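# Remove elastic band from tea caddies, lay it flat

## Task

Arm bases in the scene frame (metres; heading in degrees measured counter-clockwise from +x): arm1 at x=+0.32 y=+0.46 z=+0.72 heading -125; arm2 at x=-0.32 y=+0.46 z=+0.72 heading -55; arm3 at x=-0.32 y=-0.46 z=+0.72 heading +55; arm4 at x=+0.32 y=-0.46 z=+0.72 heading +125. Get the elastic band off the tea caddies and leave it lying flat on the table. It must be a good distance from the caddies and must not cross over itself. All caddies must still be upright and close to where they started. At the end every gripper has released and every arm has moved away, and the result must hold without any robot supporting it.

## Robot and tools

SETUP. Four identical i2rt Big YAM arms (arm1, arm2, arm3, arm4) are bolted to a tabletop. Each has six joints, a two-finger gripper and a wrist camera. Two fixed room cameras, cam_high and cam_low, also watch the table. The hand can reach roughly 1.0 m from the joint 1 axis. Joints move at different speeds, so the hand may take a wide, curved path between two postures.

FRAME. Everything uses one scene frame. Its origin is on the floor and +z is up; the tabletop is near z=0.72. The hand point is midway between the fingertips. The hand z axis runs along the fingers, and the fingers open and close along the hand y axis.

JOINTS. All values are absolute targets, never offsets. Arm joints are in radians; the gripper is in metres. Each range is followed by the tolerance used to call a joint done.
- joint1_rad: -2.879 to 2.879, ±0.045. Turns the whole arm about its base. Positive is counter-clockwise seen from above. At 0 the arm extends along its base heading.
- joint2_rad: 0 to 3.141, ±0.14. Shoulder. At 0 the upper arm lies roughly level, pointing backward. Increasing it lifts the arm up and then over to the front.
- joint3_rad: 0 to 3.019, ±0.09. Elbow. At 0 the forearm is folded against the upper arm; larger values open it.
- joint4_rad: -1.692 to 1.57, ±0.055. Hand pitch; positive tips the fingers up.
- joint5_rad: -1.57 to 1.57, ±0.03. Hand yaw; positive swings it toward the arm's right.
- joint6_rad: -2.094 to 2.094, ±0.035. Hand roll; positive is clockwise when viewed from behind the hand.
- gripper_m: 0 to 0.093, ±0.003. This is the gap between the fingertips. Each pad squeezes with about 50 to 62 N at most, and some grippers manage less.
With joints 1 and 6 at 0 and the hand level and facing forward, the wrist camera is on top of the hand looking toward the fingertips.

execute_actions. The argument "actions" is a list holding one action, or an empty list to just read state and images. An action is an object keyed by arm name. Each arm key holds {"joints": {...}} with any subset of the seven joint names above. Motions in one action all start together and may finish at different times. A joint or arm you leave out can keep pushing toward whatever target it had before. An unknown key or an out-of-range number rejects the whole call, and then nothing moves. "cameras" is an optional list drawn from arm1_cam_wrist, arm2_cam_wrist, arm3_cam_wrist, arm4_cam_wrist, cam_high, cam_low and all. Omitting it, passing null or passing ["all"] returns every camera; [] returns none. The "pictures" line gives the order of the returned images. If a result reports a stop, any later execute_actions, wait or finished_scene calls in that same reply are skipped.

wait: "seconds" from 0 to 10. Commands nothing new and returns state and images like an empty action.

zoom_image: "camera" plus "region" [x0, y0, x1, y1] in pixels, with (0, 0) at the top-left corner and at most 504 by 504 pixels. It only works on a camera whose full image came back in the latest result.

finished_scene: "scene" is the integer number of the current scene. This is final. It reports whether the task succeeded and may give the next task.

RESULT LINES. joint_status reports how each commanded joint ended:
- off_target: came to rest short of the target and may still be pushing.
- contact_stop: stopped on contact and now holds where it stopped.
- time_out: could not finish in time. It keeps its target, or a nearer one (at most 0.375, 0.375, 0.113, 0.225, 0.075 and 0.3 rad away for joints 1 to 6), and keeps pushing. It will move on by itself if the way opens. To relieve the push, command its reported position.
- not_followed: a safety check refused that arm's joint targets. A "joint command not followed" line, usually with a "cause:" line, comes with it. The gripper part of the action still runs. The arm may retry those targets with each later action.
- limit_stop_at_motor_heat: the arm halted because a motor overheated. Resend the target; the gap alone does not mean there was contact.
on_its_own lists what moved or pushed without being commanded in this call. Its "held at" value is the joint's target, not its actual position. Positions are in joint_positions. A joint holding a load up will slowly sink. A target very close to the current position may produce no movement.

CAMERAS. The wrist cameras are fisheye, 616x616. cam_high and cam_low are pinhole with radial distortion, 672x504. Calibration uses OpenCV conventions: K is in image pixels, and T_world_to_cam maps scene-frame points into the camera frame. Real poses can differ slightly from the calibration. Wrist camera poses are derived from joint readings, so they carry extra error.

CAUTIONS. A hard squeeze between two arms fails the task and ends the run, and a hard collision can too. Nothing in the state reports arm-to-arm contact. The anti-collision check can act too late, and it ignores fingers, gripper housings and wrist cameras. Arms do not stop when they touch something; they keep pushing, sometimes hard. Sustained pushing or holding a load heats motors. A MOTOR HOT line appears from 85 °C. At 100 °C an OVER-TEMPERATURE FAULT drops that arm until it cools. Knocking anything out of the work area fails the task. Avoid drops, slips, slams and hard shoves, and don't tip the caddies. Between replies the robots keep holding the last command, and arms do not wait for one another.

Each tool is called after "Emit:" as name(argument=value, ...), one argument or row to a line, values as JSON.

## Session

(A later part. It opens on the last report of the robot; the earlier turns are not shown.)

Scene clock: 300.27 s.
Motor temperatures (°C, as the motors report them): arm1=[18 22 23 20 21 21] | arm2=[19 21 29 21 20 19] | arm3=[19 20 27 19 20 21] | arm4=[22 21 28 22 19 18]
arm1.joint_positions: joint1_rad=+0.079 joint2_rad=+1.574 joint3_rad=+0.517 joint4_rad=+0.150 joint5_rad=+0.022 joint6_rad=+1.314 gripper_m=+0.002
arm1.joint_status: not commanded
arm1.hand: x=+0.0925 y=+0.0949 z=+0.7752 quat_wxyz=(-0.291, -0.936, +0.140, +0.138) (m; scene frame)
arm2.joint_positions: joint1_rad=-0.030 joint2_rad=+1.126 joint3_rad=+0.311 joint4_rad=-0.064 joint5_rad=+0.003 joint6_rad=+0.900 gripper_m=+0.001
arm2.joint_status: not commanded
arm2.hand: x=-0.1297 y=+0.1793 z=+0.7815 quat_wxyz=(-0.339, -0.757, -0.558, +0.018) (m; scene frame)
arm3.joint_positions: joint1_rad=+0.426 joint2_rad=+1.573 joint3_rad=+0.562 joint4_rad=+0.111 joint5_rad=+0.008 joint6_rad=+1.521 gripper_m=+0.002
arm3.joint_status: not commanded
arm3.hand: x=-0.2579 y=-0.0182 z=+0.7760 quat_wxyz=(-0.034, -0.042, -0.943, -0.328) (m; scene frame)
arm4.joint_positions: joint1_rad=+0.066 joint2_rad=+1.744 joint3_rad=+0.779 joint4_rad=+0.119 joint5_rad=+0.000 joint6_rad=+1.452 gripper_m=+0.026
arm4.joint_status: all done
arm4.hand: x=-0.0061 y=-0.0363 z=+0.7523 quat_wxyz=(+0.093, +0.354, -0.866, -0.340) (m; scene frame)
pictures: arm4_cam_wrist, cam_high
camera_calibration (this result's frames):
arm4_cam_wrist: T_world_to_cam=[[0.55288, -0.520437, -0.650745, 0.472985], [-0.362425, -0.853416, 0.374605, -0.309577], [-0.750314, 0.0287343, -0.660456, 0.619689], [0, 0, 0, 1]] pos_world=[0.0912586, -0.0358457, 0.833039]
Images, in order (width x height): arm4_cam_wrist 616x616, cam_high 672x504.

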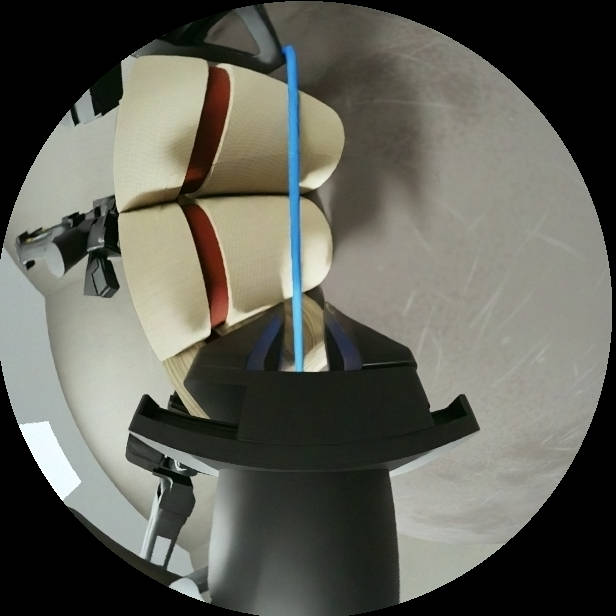

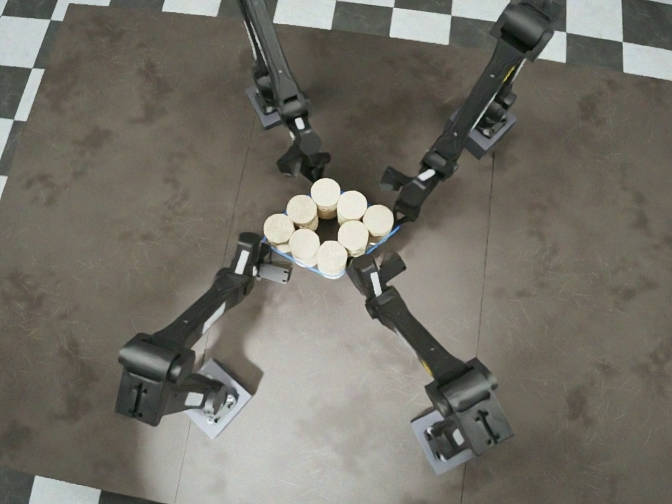

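Close, then pull out radially (to r≈.45, z .76).

Emit:
execute_actions(
  actions=[
    {"arm4":{"joints":{"gripper_m":0}}},
  ],
  cameras=["arm4_cam_wrist"],
)

Emit:
execute_actions(
  actions=[
    {"arm4":{"joints":{"joint1_rad":0.12,"joint2_rad":1.60,"joint3_rad":0.63,"joint4_rad":0.10}}},
  ],
  cameras=["arm4_cam_wrist","cam_high"],
)

Emit:
zoom_image(
  camera="cam_high",
  region=[250,160,410,320],
)

Scene clock: 306.17 s.
Motor temperatures (°C, as the motors report them): arm1=[18 22 23 20 21 21] | arm2=[19 21 29 21 20 19] | arm3=[19 20 27 19 20 21] | arm4=[22 21 28 22 19 18]
arm1.joint_positions: joint1_rad=+0.079 joint2_rad=+1.574 joint3_rad=+0.517 joint4_rad=+0.150 joint5_rad=+0.022 joint6_rad=+1.314 gripper_m=+0.002
arm1.joint_status: not commanded
arm1.hand: x=+0.0925 y=+0.0949 z=+0.7752 quat_wxyz=(-0.291, -0.936, +0.140, +0.138) (m; scene frame)
arm2.joint_positions: joint1_rad=-0.030 joint2_rad=+1.126 joint3_rad=+0.311 joint4_rad=-0.064 joint5_rad=+0.003 joint6_rad=+0.900 gripper_m=+0.001
arm2.joint_status: not commanded
arm2.hand: x=-0.1297 y=+0.1793 z=+0.7815 quat_wxyz=(-0.339, -0.757, -0.558, +0.018) (m; scene frame)
arm3.joint_positions: joint1_rad=+0.426 joint2_rad=+1.573 joint3_rad=+0.562 joint4_rad=+0.111 joint5_rad=+0.008 joint6_rad=+1.521 gripper_m=+0.002
arm3.joint_status: not commanded
arm3.hand: x=-0.2579 y=-0.0182 z=+0.7760 quat_wxyz=(-0.034, -0.042, -0.943, -0.328) (m; scene frame)
arm4.joint_positions: joint1_rad=+0.066 joint2_rad=+1.744 joint3_rad=+0.779 joint4_rad=+0.121 joint5_rad=+0.000 joint6_rad=+1.452 gripper_m=+0.002
arm4.joint_status: all done
arm4.hand: x=-0.0063 y=-0.0360 z=+0.7526 quat_wxyz=(+0.094, +0.354, -0.866, -0.341) (m; scene frame)
pictures: arm4_cam_wrist
camera_calibration (this result's frames):
arm4_cam_wrist: T_world_to_cam=[[0.552123, -0.519452, -0.652173, 0.474557], [-0.361988, -0.853982, 0.373737, -0.308898], [-0.751083, 0.0297301, -0.659538, 0.619064], [0, 0, 0, 1]] pos_world=[0.0911373, -0.0356887, 0.833236]
Images, in order (width x height): arm4_cam_wrist 616x616.

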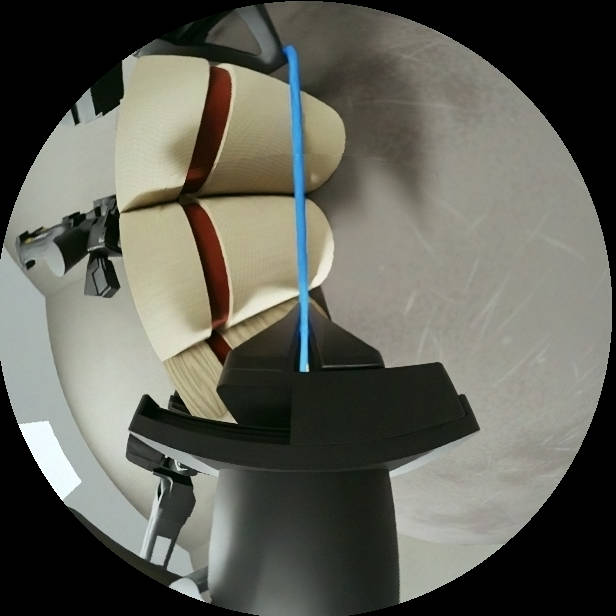

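Scene clock: 307.03 s.
Motor temperatures (°C, as the motors report them): arm1=[18 22 23 20 21 21] | arm2=[19 21 29 21 20 19] | arm3=[19 20 27 19 20 21] | arm4=[22 21 28 22 19 18]
arm1.joint_positions: joint1_rad=+0.079 joint2_rad=+1.574 joint3_rad=+0.521 joint4_rad=+0.152 joint5_rad=+0.022 joint6_rad=+1.318 gripper_m=+0.002
arm1.joint_status: not commanded
arm1.hand: x=+0.0911 y=+0.0926 z=+0.7770 quat_wxyz=(-0.294, -0.935, +0.141, +0.139) (m; scene frame)
arm2.joint_positions: joint1_rad=-0.030 joint2_rad=+1.126 joint3_rad=+0.311 joint4_rad=-0.064 joint5_rad=+0.004 joint6_rad=+0.900 gripper_m=+0.001
arm2.joint_status: not commanded
arm2.hand: x=-0.1299 y=+0.1792 z=+0.7815 quat_wxyz=(-0.339, -0.757, -0.558, +0.019) (m; scene frame)
arm3.joint_positions: joint1_rad=+0.426 joint2_rad=+1.573 joint3_rad=+0.562 joint4_rad=+0.111 joint5_rad=+0.018 joint6_rad=+1.521 gripper_m=+0.002
arm3.joint_status: not commanded
arm3.hand: x=-0.2559 y=-0.0185 z=+0.7760 quat_wxyz=(-0.039, -0.044, -0.943, -0.327) (m; scene frame)
arm4.joint_positions: joint1_rad=+0.101 joint2_rad=+1.600 joint3_rad=+0.649 joint4_rad=+0.117 joint5_rad=+0.011 joint6_rad=+1.453 gripper_m=+0.002
arm4.joint_status: all done
arm4.hand: x=+0.0107 y=-0.0826 z=+0.7726 quat_wxyz=(+0.096, +0.366, -0.859, -0.346) (m; scene frame)
pictures: arm4_cam_wrist, cam_high
camera_calibration (this result's frames):
arm4_cam_wrist: T_world_to_cam=[[0.565171, -0.496385, -0.658926, 0.46103], [-0.339226, -0.867907, 0.362855, -0.342985], [-0.752002, 0.0184492, -0.658903, 0.644977], [0, 0, 0, 1]] pos_world=[0.108114, -0.0807294, 0.853216]
Images, in order (width x height): arm4_cam_wrist 616x616, cam_high 672x504.

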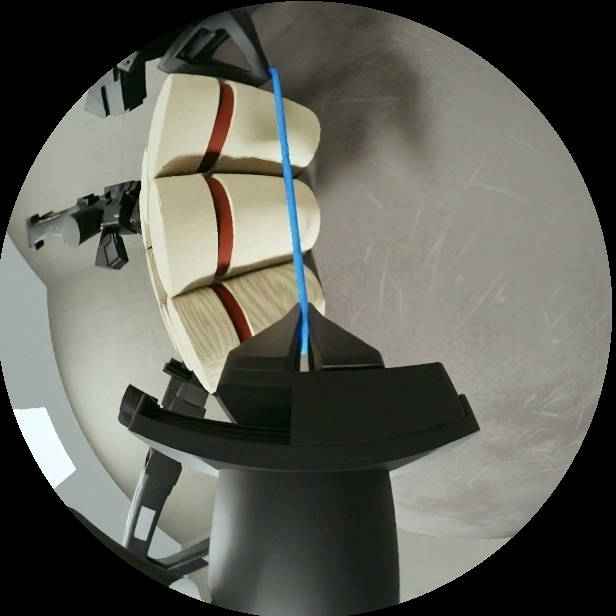

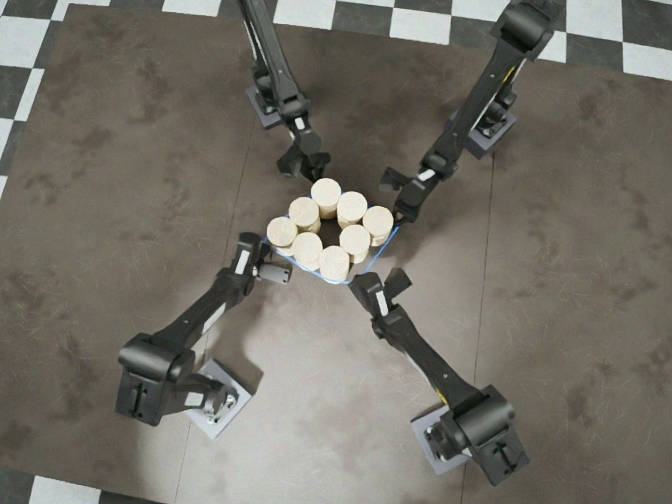

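Region (250, 160, 410, 320) of cam_high's 672x504 image, scaled by 3.150, with more detail than that image has.

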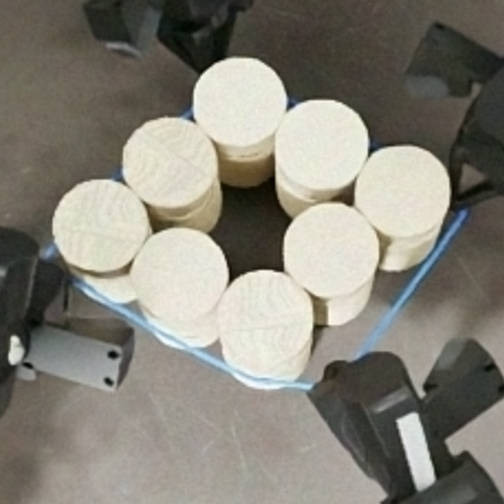

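Emit:
execute_actions(
  actions=[
    {"arm4":{"joints":{"joint1_rad":0.21,"joint2_rad":1.497,"joint3_rad":0.47,"joint4_rad":0.16}},"arm3":{"joints":{"joint1_rad":0.335,"joint2_rad":1.488,"joint3_rad":0.425,"joint4_rad":0.15}},"arm1":{"joints":{"joint1_rad":0.045,"joint2_rad":1.603,"joint3_rad":0.55,"joint4_rad":0.166}}},
  ],
  cameras=["cam_low","cam_high"],
)

Emit:
zoom_image(
  camera="cam_high",
  region=[250,160,410,320],
)

Scene clock: 326.60 s.
Motor temperatures (°C, as the motors report them): arm1=[18 22 23 20 21 21] | arm2=[19 21 29 21 20 19] | arm3=[19 21 27 19 20 21] | arm4=[22 21 26 22 19 18]
arm1.joint_positions: joint1_rad=+0.039 joint2_rad=+1.579 joint3_rad=+0.579 joint4_rad=+0.187 joint5_rad=+0.006 joint6_rad=+1.318 gripper_m=+0.002
arm1.joint_status: all done
arm1.hand: x=+0.0593 y=+0.0711 z=+0.8005 quat_wxyz=(-0.332, -0.918, +0.155, +0.154) (m; scene frame)
arm2.joint_positions: joint1_rad=-0.031 joint2_rad=+1.126 joint3_rad=+0.311 joint4_rad=-0.064 joint5_rad=+0.017 joint6_rad=+0.900 gripper_m=+0.001
arm2.joint_status: not commanded
arm2.hand: x=-0.1321 y=+0.1777 z=+0.7815 quat_wxyz=(-0.339, -0.759, -0.556, +0.025) (m; scene frame)
arm3.joint_positions: joint1_rad=+0.324 joint2_rad=+1.487 joint3_rad=+0.458 joint4_rad=+0.167 joint5_rad=+0.013 joint6_rad=+1.521 gripper_m=+0.002
arm3.joint_status: all done
arm3.hand: x=-0.2195 y=-0.0578 z=+0.7828 quat_wxyz=(-0.056, -0.090, -0.933, -0.343) (m; scene frame)
arm4.joint_positions: joint1_rad=+0.175 joint2_rad=+1.493 joint3_rad=+0.499 joint4_rad=+0.176 joint5_rad=+0.021 joint6_rad=+1.453 gripper_m=+0.002
arm4.joint_status: all done
arm4.hand: x=+0.0205 y=-0.1421 z=+0.7725 quat_wxyz=(+0.107, +0.394, -0.843, -0.350) (m; scene frame)
pictures: cam_high, cam_low
Images, in order (width x height): cam_high 672x504, cam_low 672x504.

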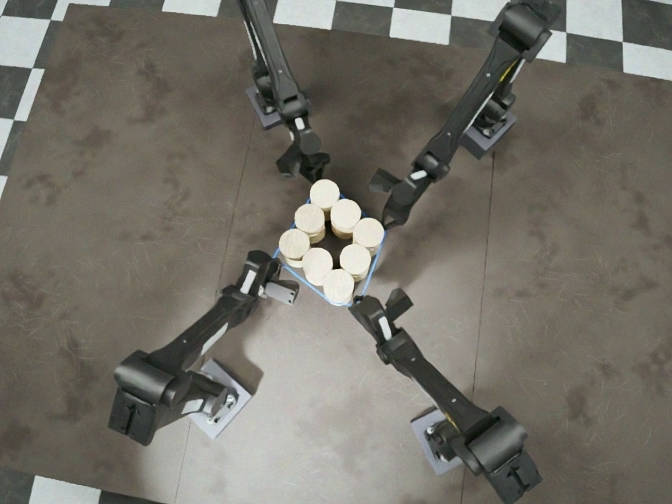

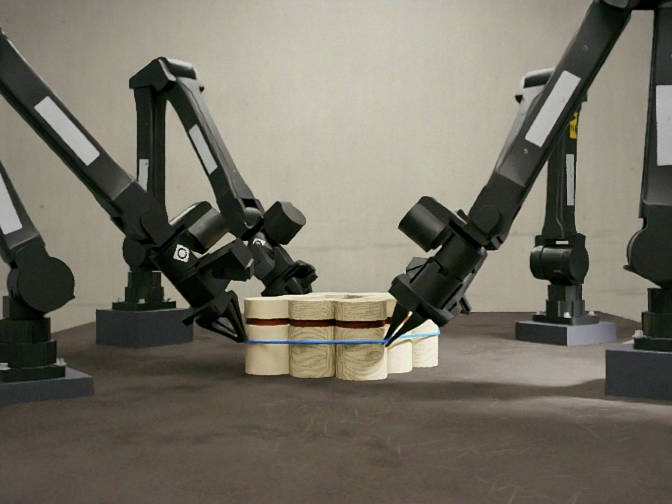

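Region (250, 160, 410, 320) of cam_high's 672x504 image, scaled by 3.150, with more detail than that image has.

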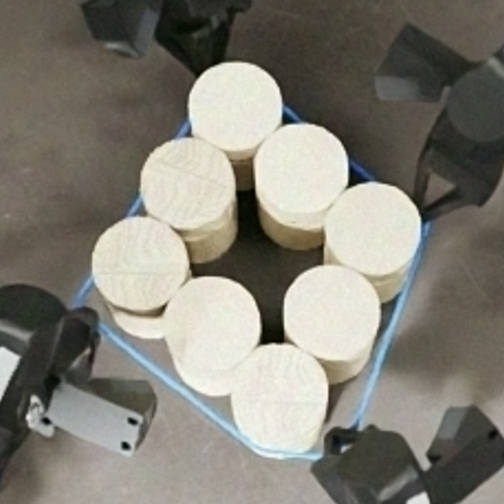

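Emit:
execute_actions(
  actions=[
    {"arm4":{"joints":{"joint1_rad":0.115,"joint2_rad":1.53,"joint3_rad":0.525,"joint4_rad":0.15}},"arm3":{"joints":{"joint1_rad":0.37}},"arm1":{"joints":{"joint1_rad":0.07,"joint2_rad":1.575,"joint3_rad":0.485,"joint4_rad":0.14}}},
  ],
  cameras=["cam_high"],
)

Emit:
zoom_image(
  camera="cam_high",
  region=[250,160,410,320],
)

Scene clock: 335.43 s.
Motor temperatures (°C, as the motors report them): arm1=[18 22 23 20 21 21] | arm2=[19 21 29 21 20 19] | arm3=[19 21 26 19 20 21] | arm4=[22 21 25 22 19 18]
arm1.joint_positions: joint1_rad=+0.050 joint2_rad=+1.568 joint3_rad=+0.521 joint4_rad=+0.178 joint5_rad=+0.007 joint6_rad=+1.318 gripper_m=+0.002
arm1.joint_status: all done
arm1.hand: x=+0.0798 y=+0.0933 z=+0.7830 quat_wxyz=(-0.309, -0.928, +0.152, +0.142) (m; scene frame)
arm2.joint_positions: joint1_rad=-0.031 joint2_rad=+1.126 joint3_rad=+0.311 joint4_rad=-0.064 joint5_rad=+0.017 joint6_rad=+0.900 gripper_m=+0.001
arm2.joint_status: not commanded
arm2.hand: x=-0.1321 y=+0.1777 z=+0.7815 quat_wxyz=(-0.339, -0.759, -0.556, +0.025) (m; scene frame)
arm3.joint_positions: joint1_rad=+0.336 joint2_rad=+1.487 joint3_rad=+0.458 joint4_rad=+0.170 joint5_rad=+0.016 joint6_rad=+1.521 gripper_m=+0.002
arm3.joint_status: all done
arm3.hand: x=-0.2238 y=-0.0561 z=+0.7833 quat_wxyz=(-0.055, -0.085, -0.933, -0.344) (m; scene frame)
arm4.joint_positions: joint1_rad=+0.094 joint2_rad=+1.520 joint3_rad=+0.535 joint4_rad=+0.176 joint5_rad=+0.015 joint6_rad=+1.453 gripper_m=+0.002
arm4.joint_status: all done
arm4.hand: x=+0.0374 y=-0.1083 z=+0.7745 quat_wxyz=(+0.096, +0.360, -0.856, -0.357) (m; scene frame)
pictures: cam_high
Images, in order (width x height): cam_high 672x504.

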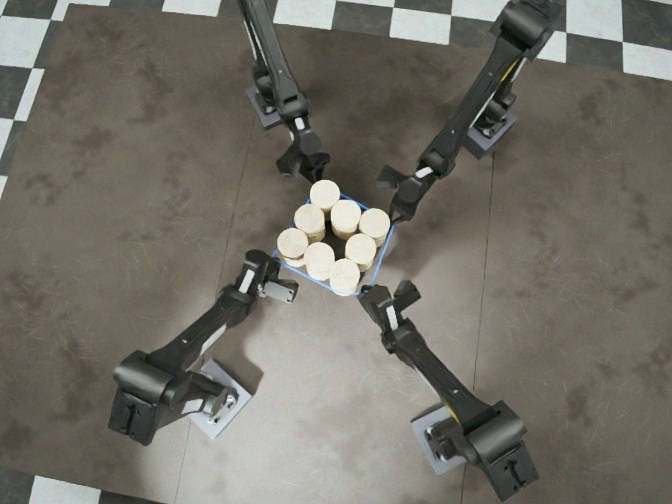

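Region (250, 160, 410, 320) of cam_high's 672x504 image, scaled by 3.150, with more detail than that image has.

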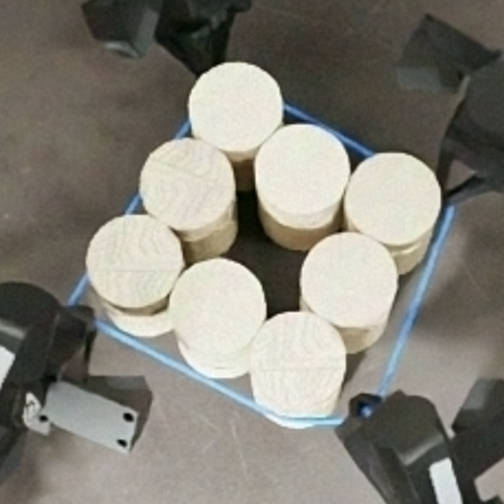

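Emit:
execute_actions(
  actions=[
    {"arm4":{"joints":{"joint1_rad":0.245,"joint2_rad":1.372,"joint3_rad":0.428,"joint4_rad":-0.011}},"arm3":{"joints":{"joint1_rad":0.49,"joint2_rad":1.485,"joint3_rad":0.44,"joint4_rad":0.09}},"arm1":{"joints":{"joint1_rad":0.15,"joint2_rad":1.528,"joint3_rad":0.44,"joint4_rad":0.13}},"arm2":{"joints":{"joint1_rad":0.05,"joint2_rad":0.983,"joint3_rad":0.215,"joint4_rad":-0.182}}},
  ],
  cameras=["cam_high","cam_low"],
)

Emit:
zoom_image(
  camera="cam_high",
  region=[250,160,410,320],
)

Scene clock: 352.97 s.
Motor temperatures (°C, as the motors report them): arm1=[18 22 23 20 21 21] | arm2=[19 20 28 21 20 19] | arm3=[19 21 26 19 20 21] | arm4=[22 21 25 22 20 18]
arm1.joint_positions: joint1_rad=+0.114 joint2_rad=+1.511 joint3_rad=+0.505 joint4_rad=+0.180 joint5_rad=+0.021 joint6_rad=+1.323 gripper_m=+0.002
arm1.joint_status: all done
arm1.hand: x=+0.1018 y=+0.0803 z=+0.8010 quat_wxyz=(-0.329, -0.925, +0.126, +0.145) (m; scene frame)
arm2.joint_positions: joint1_rad=+0.022 joint2_rad=+0.968 joint3_rad=+0.272 joint4_rad=-0.123 joint5_rad=+0.022 joint6_rad=+0.901 gripper_m=+0.001
arm2.joint_status: joint4_rad time_out (moved -0.059 of -0.118); the others done
arm2.on_its_own: joint4_rad reads -0.123 and still pushes toward -0.182 since a time_out
arm2.hand: x=-0.1270 y=+0.1995 z=+0.8033 quat_wxyz=(-0.367, -0.736, -0.568, +0.019) (m; scene frame)
arm3.joint_positions: joint1_rad=+0.429 joint2_rad=+1.483 joint3_rad=+0.477 joint4_rad=+0.146 joint5_rad=+0.042 joint6_rad=+1.523 gripper_m=+0.002
arm3.joint_status: joint1_rad time_out (moved +0.093 of +0.154); joint4_rad time_out (moved -0.024 of -0.080); the others done
arm3.on_its_own: joint1_rad reads +0.429 and still pushes toward +0.490 since a time_out; joint4_rad reads +0.146 and still pushes toward +0.090 since a time_out
arm3.hand: x=-0.2564 y=-0.0435 z=+0.7881 quat_wxyz=(-0.051, -0.047, -0.936, -0.345) (m; scene frame)
arm4.joint_positions: joint1_rad=+0.190 joint2_rad=+1.361 joint3_rad=+0.481 joint4_rad=+0.055 joint5_rad=+0.038 joint6_rad=+1.455 gripper_m=+0.002
arm4.joint_status: joint1_rad time_out (moved +0.097 of +0.151); joint4_rad time_out (moved -0.121 of -0.187); the others done
arm4.on_its_own: joint1_rad reads +0.190 and still pushes toward +0.245 since a time_out; joint4_rad reads +0.055 and still pushes toward -0.011 since a time_out
arm4.hand: x=+0.0296 y=-0.1570 z=+0.7988 quat_wxyz=(+0.101, +0.398, -0.843, -0.348) (m; scene frame)
pictures: cam_high, cam_low
Images, in order (width x height): cam_high 672x504, cam_low 672x504.

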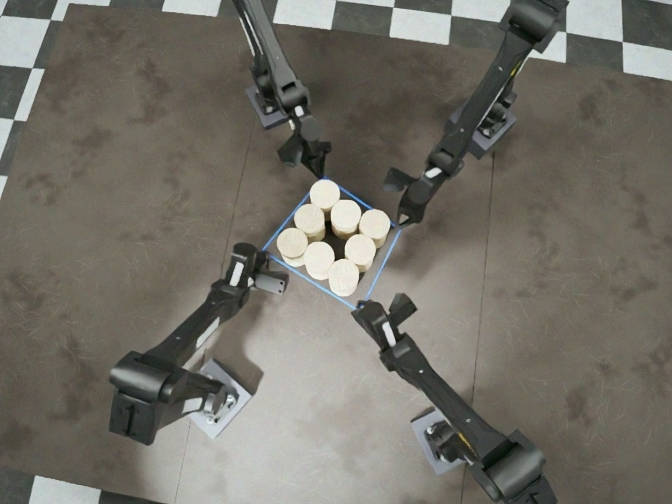

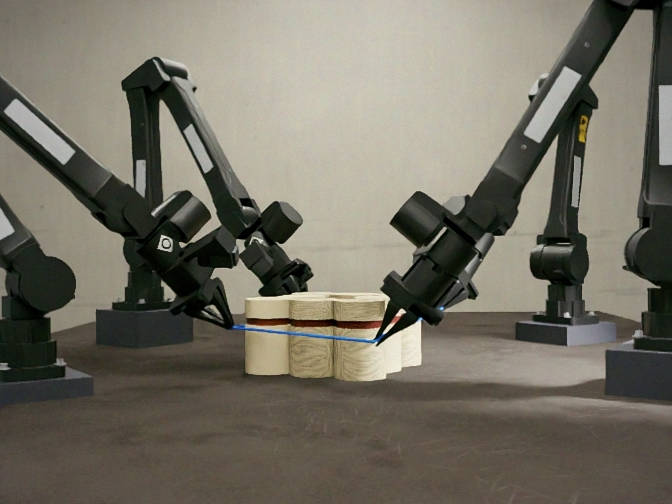

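Region (250, 160, 410, 320) of cam_high's 672x504 image, scaled by 3.150, with more detail than that image has.

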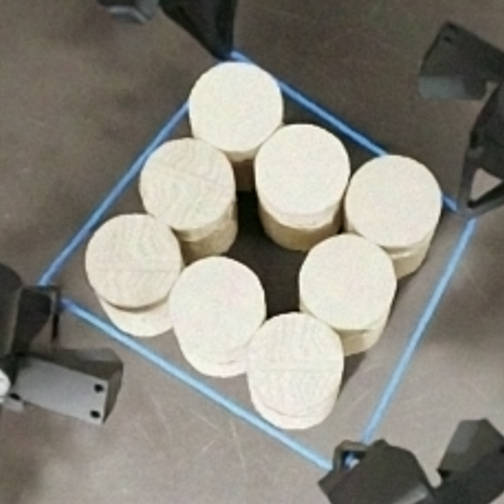

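Emit:
execute_actions(
  actions=[
    {"arm1":{"joints":{"joint1_rad":0.13,"joint2_rad":1.468,"joint3_rad":0.365,"joint4_rad":0.148}},"arm2":{"joints":{"joint1_rad":-0.02,"joint2_rad":0.889,"joint3_rad":0.175,"joint4_rad":-0.22}}},
  ],
  cameras=["cam_high"],
)

Emit:
zoom_image(
  camera="cam_high",
  region=[250,160,410,320],
)

Scene clock: 366.77 s.
Motor temperatures (°C, as the motors report them): arm1=[18 22 22 20 21 21] | arm2=[19 20 28 21 20 19] | arm3=[19 21 25 19 23 21] | arm4=[22 21 25 22 21 18]
arm1.joint_positions: joint1_rad=+0.099 joint2_rad=+1.446 joint3_rad=+0.454 joint4_rad=+0.206 joint5_rad=+0.024 joint6_rad=+1.323 gripper_m=+0.002
arm1.joint_status: joint4_rad time_out (moved +0.026 of -0.032); the others done
arm1.on_its_own: joint4_rad reads +0.206 and still pushes toward +0.148 since a time_out
arm1.hand: x=+0.1024 y=+0.0953 z=+0.8130 quat_wxyz=(-0.345, -0.916, +0.133, +0.155) (m; scene frame)
arm2.joint_positions: joint1_rad=-0.027 joint2_rad=+0.875 joint3_rad=+0.236 joint4_rad=-0.154 joint5_rad=+0.016 joint6_rad=+0.902 gripper_m=+0.001
arm2.joint_status: joint4_rad time_out (moved -0.031 of -0.097); the others done
arm2.on_its_own: joint4_rad reads -0.154 and still pushes toward -0.220 since a time_out
arm2.hand: x=-0.1470 y=+0.2026 z=+0.8086 quat_wxyz=(-0.378, -0.746, -0.548, +0.025) (m; scene frame)
arm3.joint_positions: joint1_rad=+0.429 joint2_rad=+1.483 joint3_rad=+0.477 joint4_rad=+0.143 joint5_rad=+0.042 joint6_rad=+1.523 gripper_m=+0.002
arm3.joint_status: not commanded
arm3.on_its_own: joint1_rad reads +0.429 and still pushes toward +0.490 since a time_out
arm3.hand: x=-0.2565 y=-0.0440 z=+0.7877 quat_wxyz=(-0.051, -0.047, -0.936, -0.344) (m; scene frame)
arm4.joint_positions: joint1_rad=+0.190 joint2_rad=+1.361 joint3_rad=+0.481 joint4_rad=+0.055 joint5_rad=+0.043 joint6_rad=+1.455 gripper_m=+0.002
arm4.joint_status: not commanded
arm4.on_its_own: joint1_rad reads +0.190 and still pushes toward +0.245 since a time_out; joint4_rad reads +0.055 and still pushes toward -0.011 since a time_out
arm4.hand: x=+0.0303 y=-0.1564 z=+0.7988 quat_wxyz=(+0.099, +0.397, -0.843, -0.349) (m; scene frame)
pictures: cam_high
Images, in order (width x height): cam_high 672x504.

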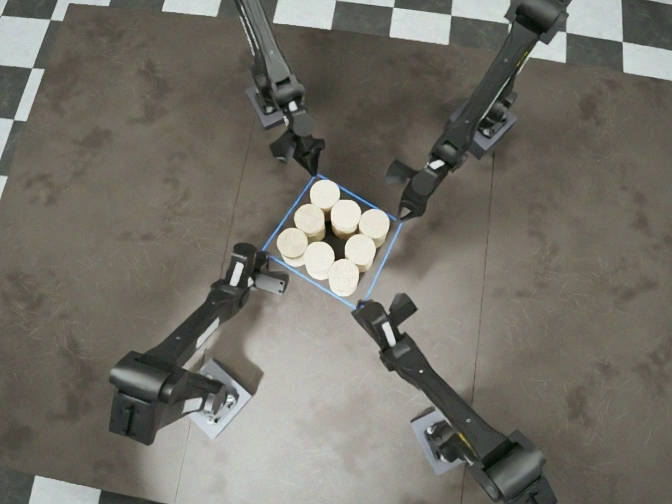

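Region (250, 160, 410, 320) of cam_high's 672x504 image, scaled by 3.150, with more detail than that image has.

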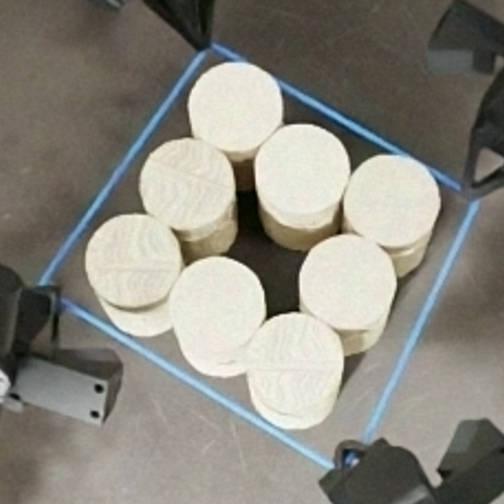

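Emit:
execute_actions(
  actions=[
    {"arm1":{"joints":{"joint2_rad":1.082,"joint3_rad":0.438,"joint4_rad":-0.306}},"arm2":{"joints":{"joint2_rad":0.627,"joint3_rad":0.37,"joint4_rad":-0.693}},"arm3":{"joints":{"joint2_rad":1.158,"joint3_rad":0.523,"joint4_rad":-0.315}},"arm4":{"joints":{"joint2_rad":1.075,"joint3_rad":0.538,"joint4_rad":-0.413}}},
  ],
  cameras=["cam_high","cam_low"],
)

Scene clock: 376.23 s.
Motor temperatures (°C, as the motors report them): arm1=[18 22 22 20 22 21] | arm2=[19 20 28 22 20 19] | arm3=[19 21 25 19 24 21] | arm4=[22 21 25 22 22 18]
arm1.joint_positions: joint1_rad=+0.098 joint2_rad=+1.081 joint3_rad=+0.510 joint4_rad=-0.209 joint5_rad=+0.026 joint6_rad=+1.326 gripper_m=+0.002
arm1.joint_status: joint4_rad time_out (moved -0.415 of -0.512); the others done
arm1.on_its_own: joint4_rad reads -0.209 and still pushes toward -0.306 since a time_out
arm1.hand: x=+0.1146 y=+0.1160 z=+0.9096 quat_wxyz=(-0.348, -0.915, +0.134, +0.157) (m; scene frame)
arm2.joint_positions: joint1_rad=-0.027 joint2_rad=+0.621 joint3_rad=+0.393 joint4_rad=-0.598 joint5_rad=+0.013 joint6_rad=+0.903 gripper_m=+0.001
arm2.joint_status: joint4_rad time_out (moved -0.445 of -0.539); the others done
arm2.on_its_own: joint4_rad reads -0.598 and still pushes toward -0.693 since a time_out
arm2.hand: x=-0.1561 y=+0.2183 z=+0.8860 quat_wxyz=(-0.363, -0.751, -0.551, +0.023) (m; scene frame)
arm3.joint_positions: joint1_rad=+0.429 joint2_rad=+1.149 joint3_rad=+0.545 joint4_rad=-0.247 joint5_rad=+0.044 joint6_rad=+1.524 gripper_m=+0.002
arm3.joint_status: joint4_rad time_out (moved -0.391 of -0.458); the others done
arm3.on_its_own: joint1_rad reads +0.429 and still pushes toward +0.490 since a time_out; joint4_rad reads -0.247 and still pushes toward -0.315 since a time_out
arm3.hand: x=-0.2582 y=-0.0598 z=+0.8854 quat_wxyz=(-0.052, -0.048, -0.934, -0.349) (m; scene frame)
arm4.joint_positions: joint1_rad=+0.186 joint2_rad=+1.077 joint3_rad=+0.573 joint4_rad=-0.315 joint5_rad=+0.052 joint6_rad=+1.455 gripper_m=+0.002
arm4.joint_status: joint4_rad time_out (moved -0.369 of -0.468); the others done
arm4.on_its_own: joint1_rad reads +0.186 and still pushes toward +0.245 since a time_out; joint4_rad reads -0.315 and still pushes toward -0.413 since a time_out
arm4.hand: x=+0.0430 y=-0.1643 z=+0.8914 quat_wxyz=(+0.095, +0.393, -0.844, -0.354) (m; scene frame)
pictures: cam_high, cam_low
Images, in order (width x height): cam_high 672x504, cam_low 672x504.

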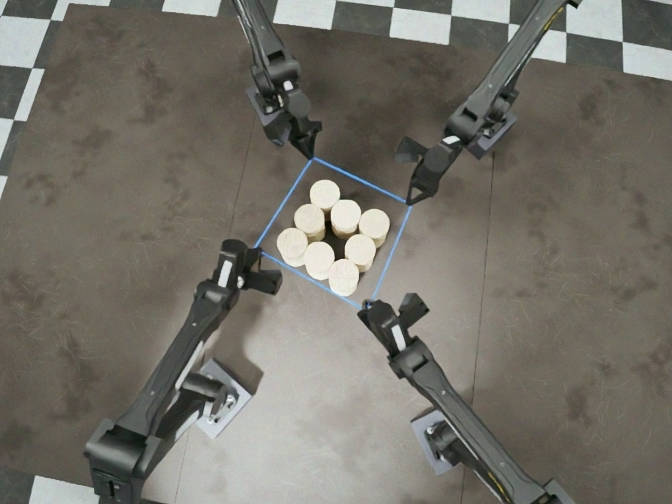

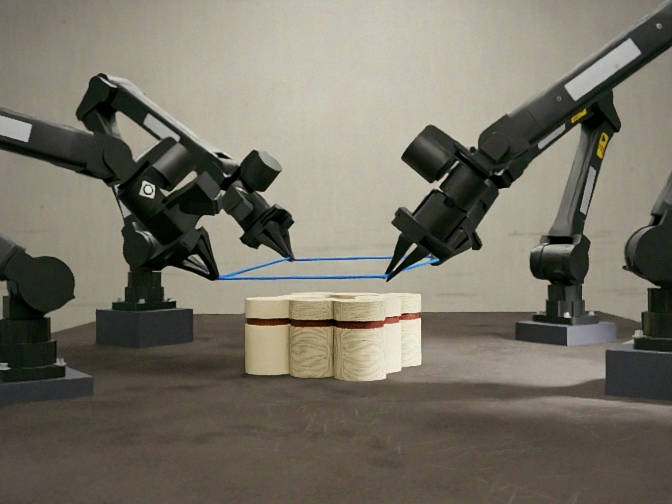

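Emit:
execute_actions(
  actions=[
    {"arm1":{"joints":{"joint1_rad":0.487,"joint2_rad":0.953,"joint3_rad":0.61,"joint4_rad":-0.62}},"arm2":{"joints":{"joint1_rad":0.239,"joint2_rad":1.26,"joint3_rad":0.97,"joint4_rad":-0.66}},"arm3":{"joints":{"joint1_rad":-0.114,"joint2_rad":1.33,"joint3_rad":0.935,"joint4_rad":-0.55}},"arm4":{"joints":{"joint1_rad":-0.352,"joint2_rad":0.876,"joint3_rad":0.66,"joint4_rad":-0.74}}},
  ],
  cameras=["cam_high","cam_low"],
)

Scene clock: 392.13 s.
Motor temperatures (°C, as the motors report them): arm1=[18 21 23 20 22 21] | arm2=[19 20 30 22 20 19] | arm3=[19 20 27 19 25 21] | arm4=[22 21 26 22 23 18]
arm1.joint_positions: joint1_rad=+0.459 joint2_rad=+0.954 joint3_rad=+0.628 joint4_rad=-0.569 joint5_rad=+0.018 joint6_rad=+1.326 gripper_m=+0.002
arm1.joint_status: all done
arm1.hand: x=+0.2542 y=+0.0903 z=+0.9569 quat_wxyz=(-0.318, -0.944, -0.034, +0.076) (m; scene frame)
arm2.joint_positions: joint1_rad=+0.230 joint2_rad=+1.260 joint3_rad=+0.941 joint4_rad=-0.623 joint5_rad=+0.007 joint6_rad=+0.905 gripper_m=+0.001
arm2.joint_status: all done
arm2.hand: x=+0.0420 y=+0.1471 z=+0.9390 quat_wxyz=(-0.307, -0.688, -0.657, -0.021) (m; scene frame)
arm3.joint_positions: joint1_rad=-0.110 joint2_rad=+1.313 joint3_rad=+0.926 joint4_rad=-0.517 joint5_rad=+0.001 joint6_rad=+1.524 gripper_m=+0.002
arm3.joint_status: all done
arm3.hand: x=-0.0104 y=-0.0716 z=+0.9595 quat_wxyz=(-0.115, -0.291, -0.899, -0.307) (m; scene frame)
arm4.joint_positions: joint1_rad=-0.354 joint2_rad=+0.888 joint3_rad=+0.665 joint4_rad=-0.684 joint5_rad=+0.006 joint6_rad=+1.455 gripper_m=+0.002
arm4.joint_status: joint4_rad time_out (moved -0.370 of -0.425); the others done
arm4.on_its_own: joint4_rad reads -0.684 and still pushes toward -0.740 since a time_out
arm4.hand: x=+0.2366 y=-0.1098 z=+0.9485 quat_wxyz=(+0.016, +0.165, -0.931, -0.324) (m; scene frame)
pictures: cam_high, cam_low
Images, in order (width x height): cam_high 672x504, cam_low 672x504.

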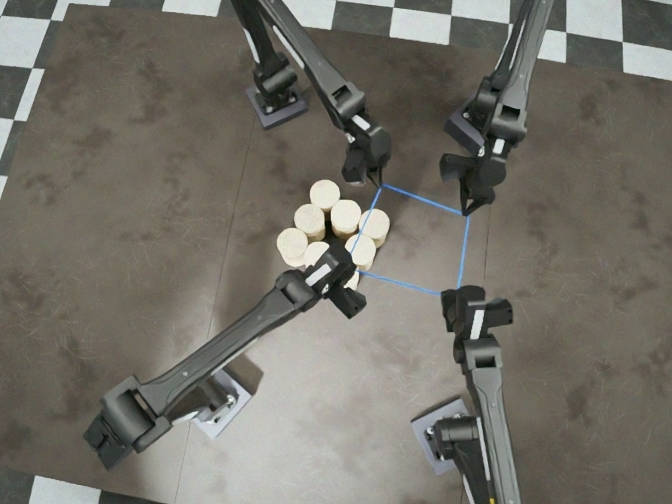

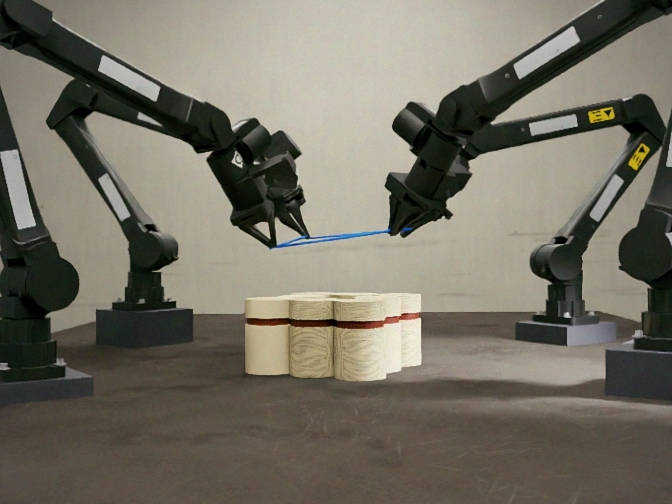

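Emit:
execute_actions(
  actions=[
    {"arm1":{"joints":{"joint1_rad":0.909,"joint2_rad":1.149,"joint3_rad":0.538,"joint4_rad":-0.39}},"arm2":{"joints":{"joint1_rad":0.361,"joint2_rad":1.78,"joint3_rad":1.42,"joint4_rad":-0.59}},"arm3":{"joints":{"joint1_rad":-0.417,"joint2_rad":1.83,"joint3_rad":1.40,"joint4_rad":-0.515}},"arm4":{"joints":{"joint1_rad":-0.874,"joint2_rad":1.089,"joint3_rad":0.598,"joint4_rad":-0.51}}},
  ],
  cameras=["cam_high"],
)

Emit:
execute_actions(
  actions=[
    {"arm1":{"joints":{"joint2_rad":1.562,"joint3_rad":0.454,"joint4_rad":0.10}},"arm2":{"joints":{"joint2_rad":1.961,"joint3_rad":1.293,"joint4_rad":-0.345}},"arm3":{"joints":{"joint2_rad":2.042,"joint3_rad":1.302,"joint4_rad":-0.29}},"arm4":{"joints":{"joint2_rad":1.434,"joint3_rad":0.467,"joint4_rad":-0.047}}},
  ],
  cameras=["cam_high","cam_low"],
)

Scene clock: 402.83 s.
Motor temperatures (°C, as the motors report them): arm1=[18 21 23 20 22 21] | arm2=[19 21 33 22 20 19] | arm3=[19 21 29 19 23 21] | arm4=[22 21 27 22 22 18]
arm1.joint_positions: joint1_rad=+0.889 joint2_rad=+1.145 joint3_rad=+0.559 joint4_rad=-0.365 joint5_rad=+0.016 joint6_rad=+1.326 gripper_m=+0.002
arm1.joint_status: all done
arm1.hand: x=+0.4180 y=+0.0833 z=+0.8843 quat_wxyz=(-0.300, -0.924, -0.237, +0.004) (m; scene frame)
arm2.joint_positions: joint1_rad=+0.355 joint2_rad=+1.789 joint3_rad=+1.373 joint4_rad=-0.586 joint5_rad=+0.001 joint6_rad=+0.905 gripper_m=+0.001
arm2.joint_status: all done
arm2.hand: x=+0.2230 y=+0.0986 z=+0.8686 quat_wxyz=(-0.276, -0.651, -0.706, -0.039) (m; scene frame)
arm3.joint_positions: joint1_rad=-0.422 joint2_rad=+1.818 joint3_rad=+1.358 joint4_rad=-0.515 joint5_rad=-0.003 joint6_rad=+1.524 gripper_m=+0.002
arm3.joint_status: all done
arm3.hand: x=+0.2302 y=-0.0946 z=+0.8911 quat_wxyz=(-0.143, -0.432, -0.853, -0.256) (m; scene frame)
arm4.joint_positions: joint1_rad=-0.858 joint2_rad=+1.102 joint3_rad=+0.611 joint4_rad=-0.490 joint5_rad=-0.010 joint6_rad=+1.455 gripper_m=+0.002
arm4.joint_status: all done
arm4.hand: x=+0.4202 y=-0.0882 z=+0.8745 quat_wxyz=(-0.052, -0.071, -0.954, -0.285) (m; scene frame)
pictures: cam_high
Images, in order (width x height): cam_high 672x504.

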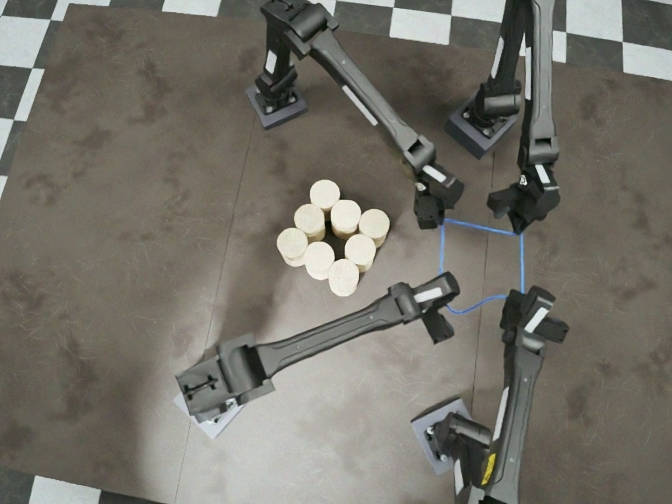

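Scene clock: 404.07 s.
Motor temperatures (°C, as the motors report them): arm1=[18 21 23 20 22 21] | arm2=[19 21 32 22 20 19] | arm3=[19 21 29 19 23 21] | arm4=[22 21 26 22 22 18]
arm1.joint_positions: joint1_rad=+0.889 joint2_rad=+1.547 joint3_rad=+0.475 joint4_rad=+0.106 joint5_rad=+0.014 joint6_rad=+1.326 gripper_m=+0.002
arm1.joint_status: all done
arm1.hand: x=+0.4221 y=+0.0700 z=+0.7650 quat_wxyz=(-0.293, -0.926, -0.238, +0.003) (m; scene frame)
arm2.joint_positions: joint1_rad=+0.357 joint2_rad=+1.970 joint3_rad=+1.296 joint4_rad=-0.349 joint5_rad=+0.000 joint6_rad=+0.905 gripper_m=+0.001
arm2.joint_status: all done
arm2.hand: x=+0.2280 y=+0.0951 z=+0.7495 quat_wxyz=(-0.266, -0.653, -0.708, -0.038) (m; scene frame)
arm3.joint_positions: joint1_rad=-0.422 joint2_rad=+2.048 joint3_rad=+1.286 joint4_rad=-0.304 joint5_rad=-0.002 joint6_rad=+1.525 gripper_m=+0.002
arm3.joint_status: all done
arm3.hand: x=+0.2228 y=-0.0995 z=+0.7399 quat_wxyz=(-0.122, -0.438, -0.864, -0.218) (m; scene frame)
arm4.joint_positions: joint1_rad=-0.858 joint2_rad=+1.431 joint3_rad=+0.485 joint4_rad=-0.046 joint5_rad=-0.009 joint6_rad=+1.455 gripper_m=+0.002
arm4.joint_status: all done
arm4.hand: x=+0.4231 y=-0.0796 z=+0.7590 quat_wxyz=(-0.051, -0.071, -0.956, -0.280) (m; scene frame)
pictures: cam_high, cam_low
Images, in order (width x height): cam_high 672x504, cam_low 672x504.

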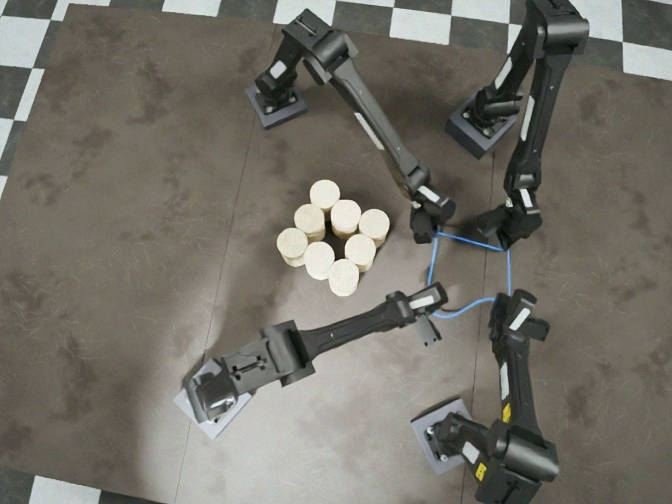

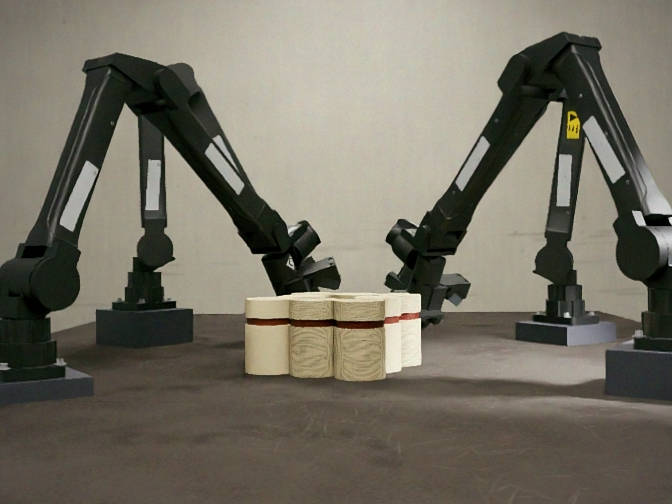

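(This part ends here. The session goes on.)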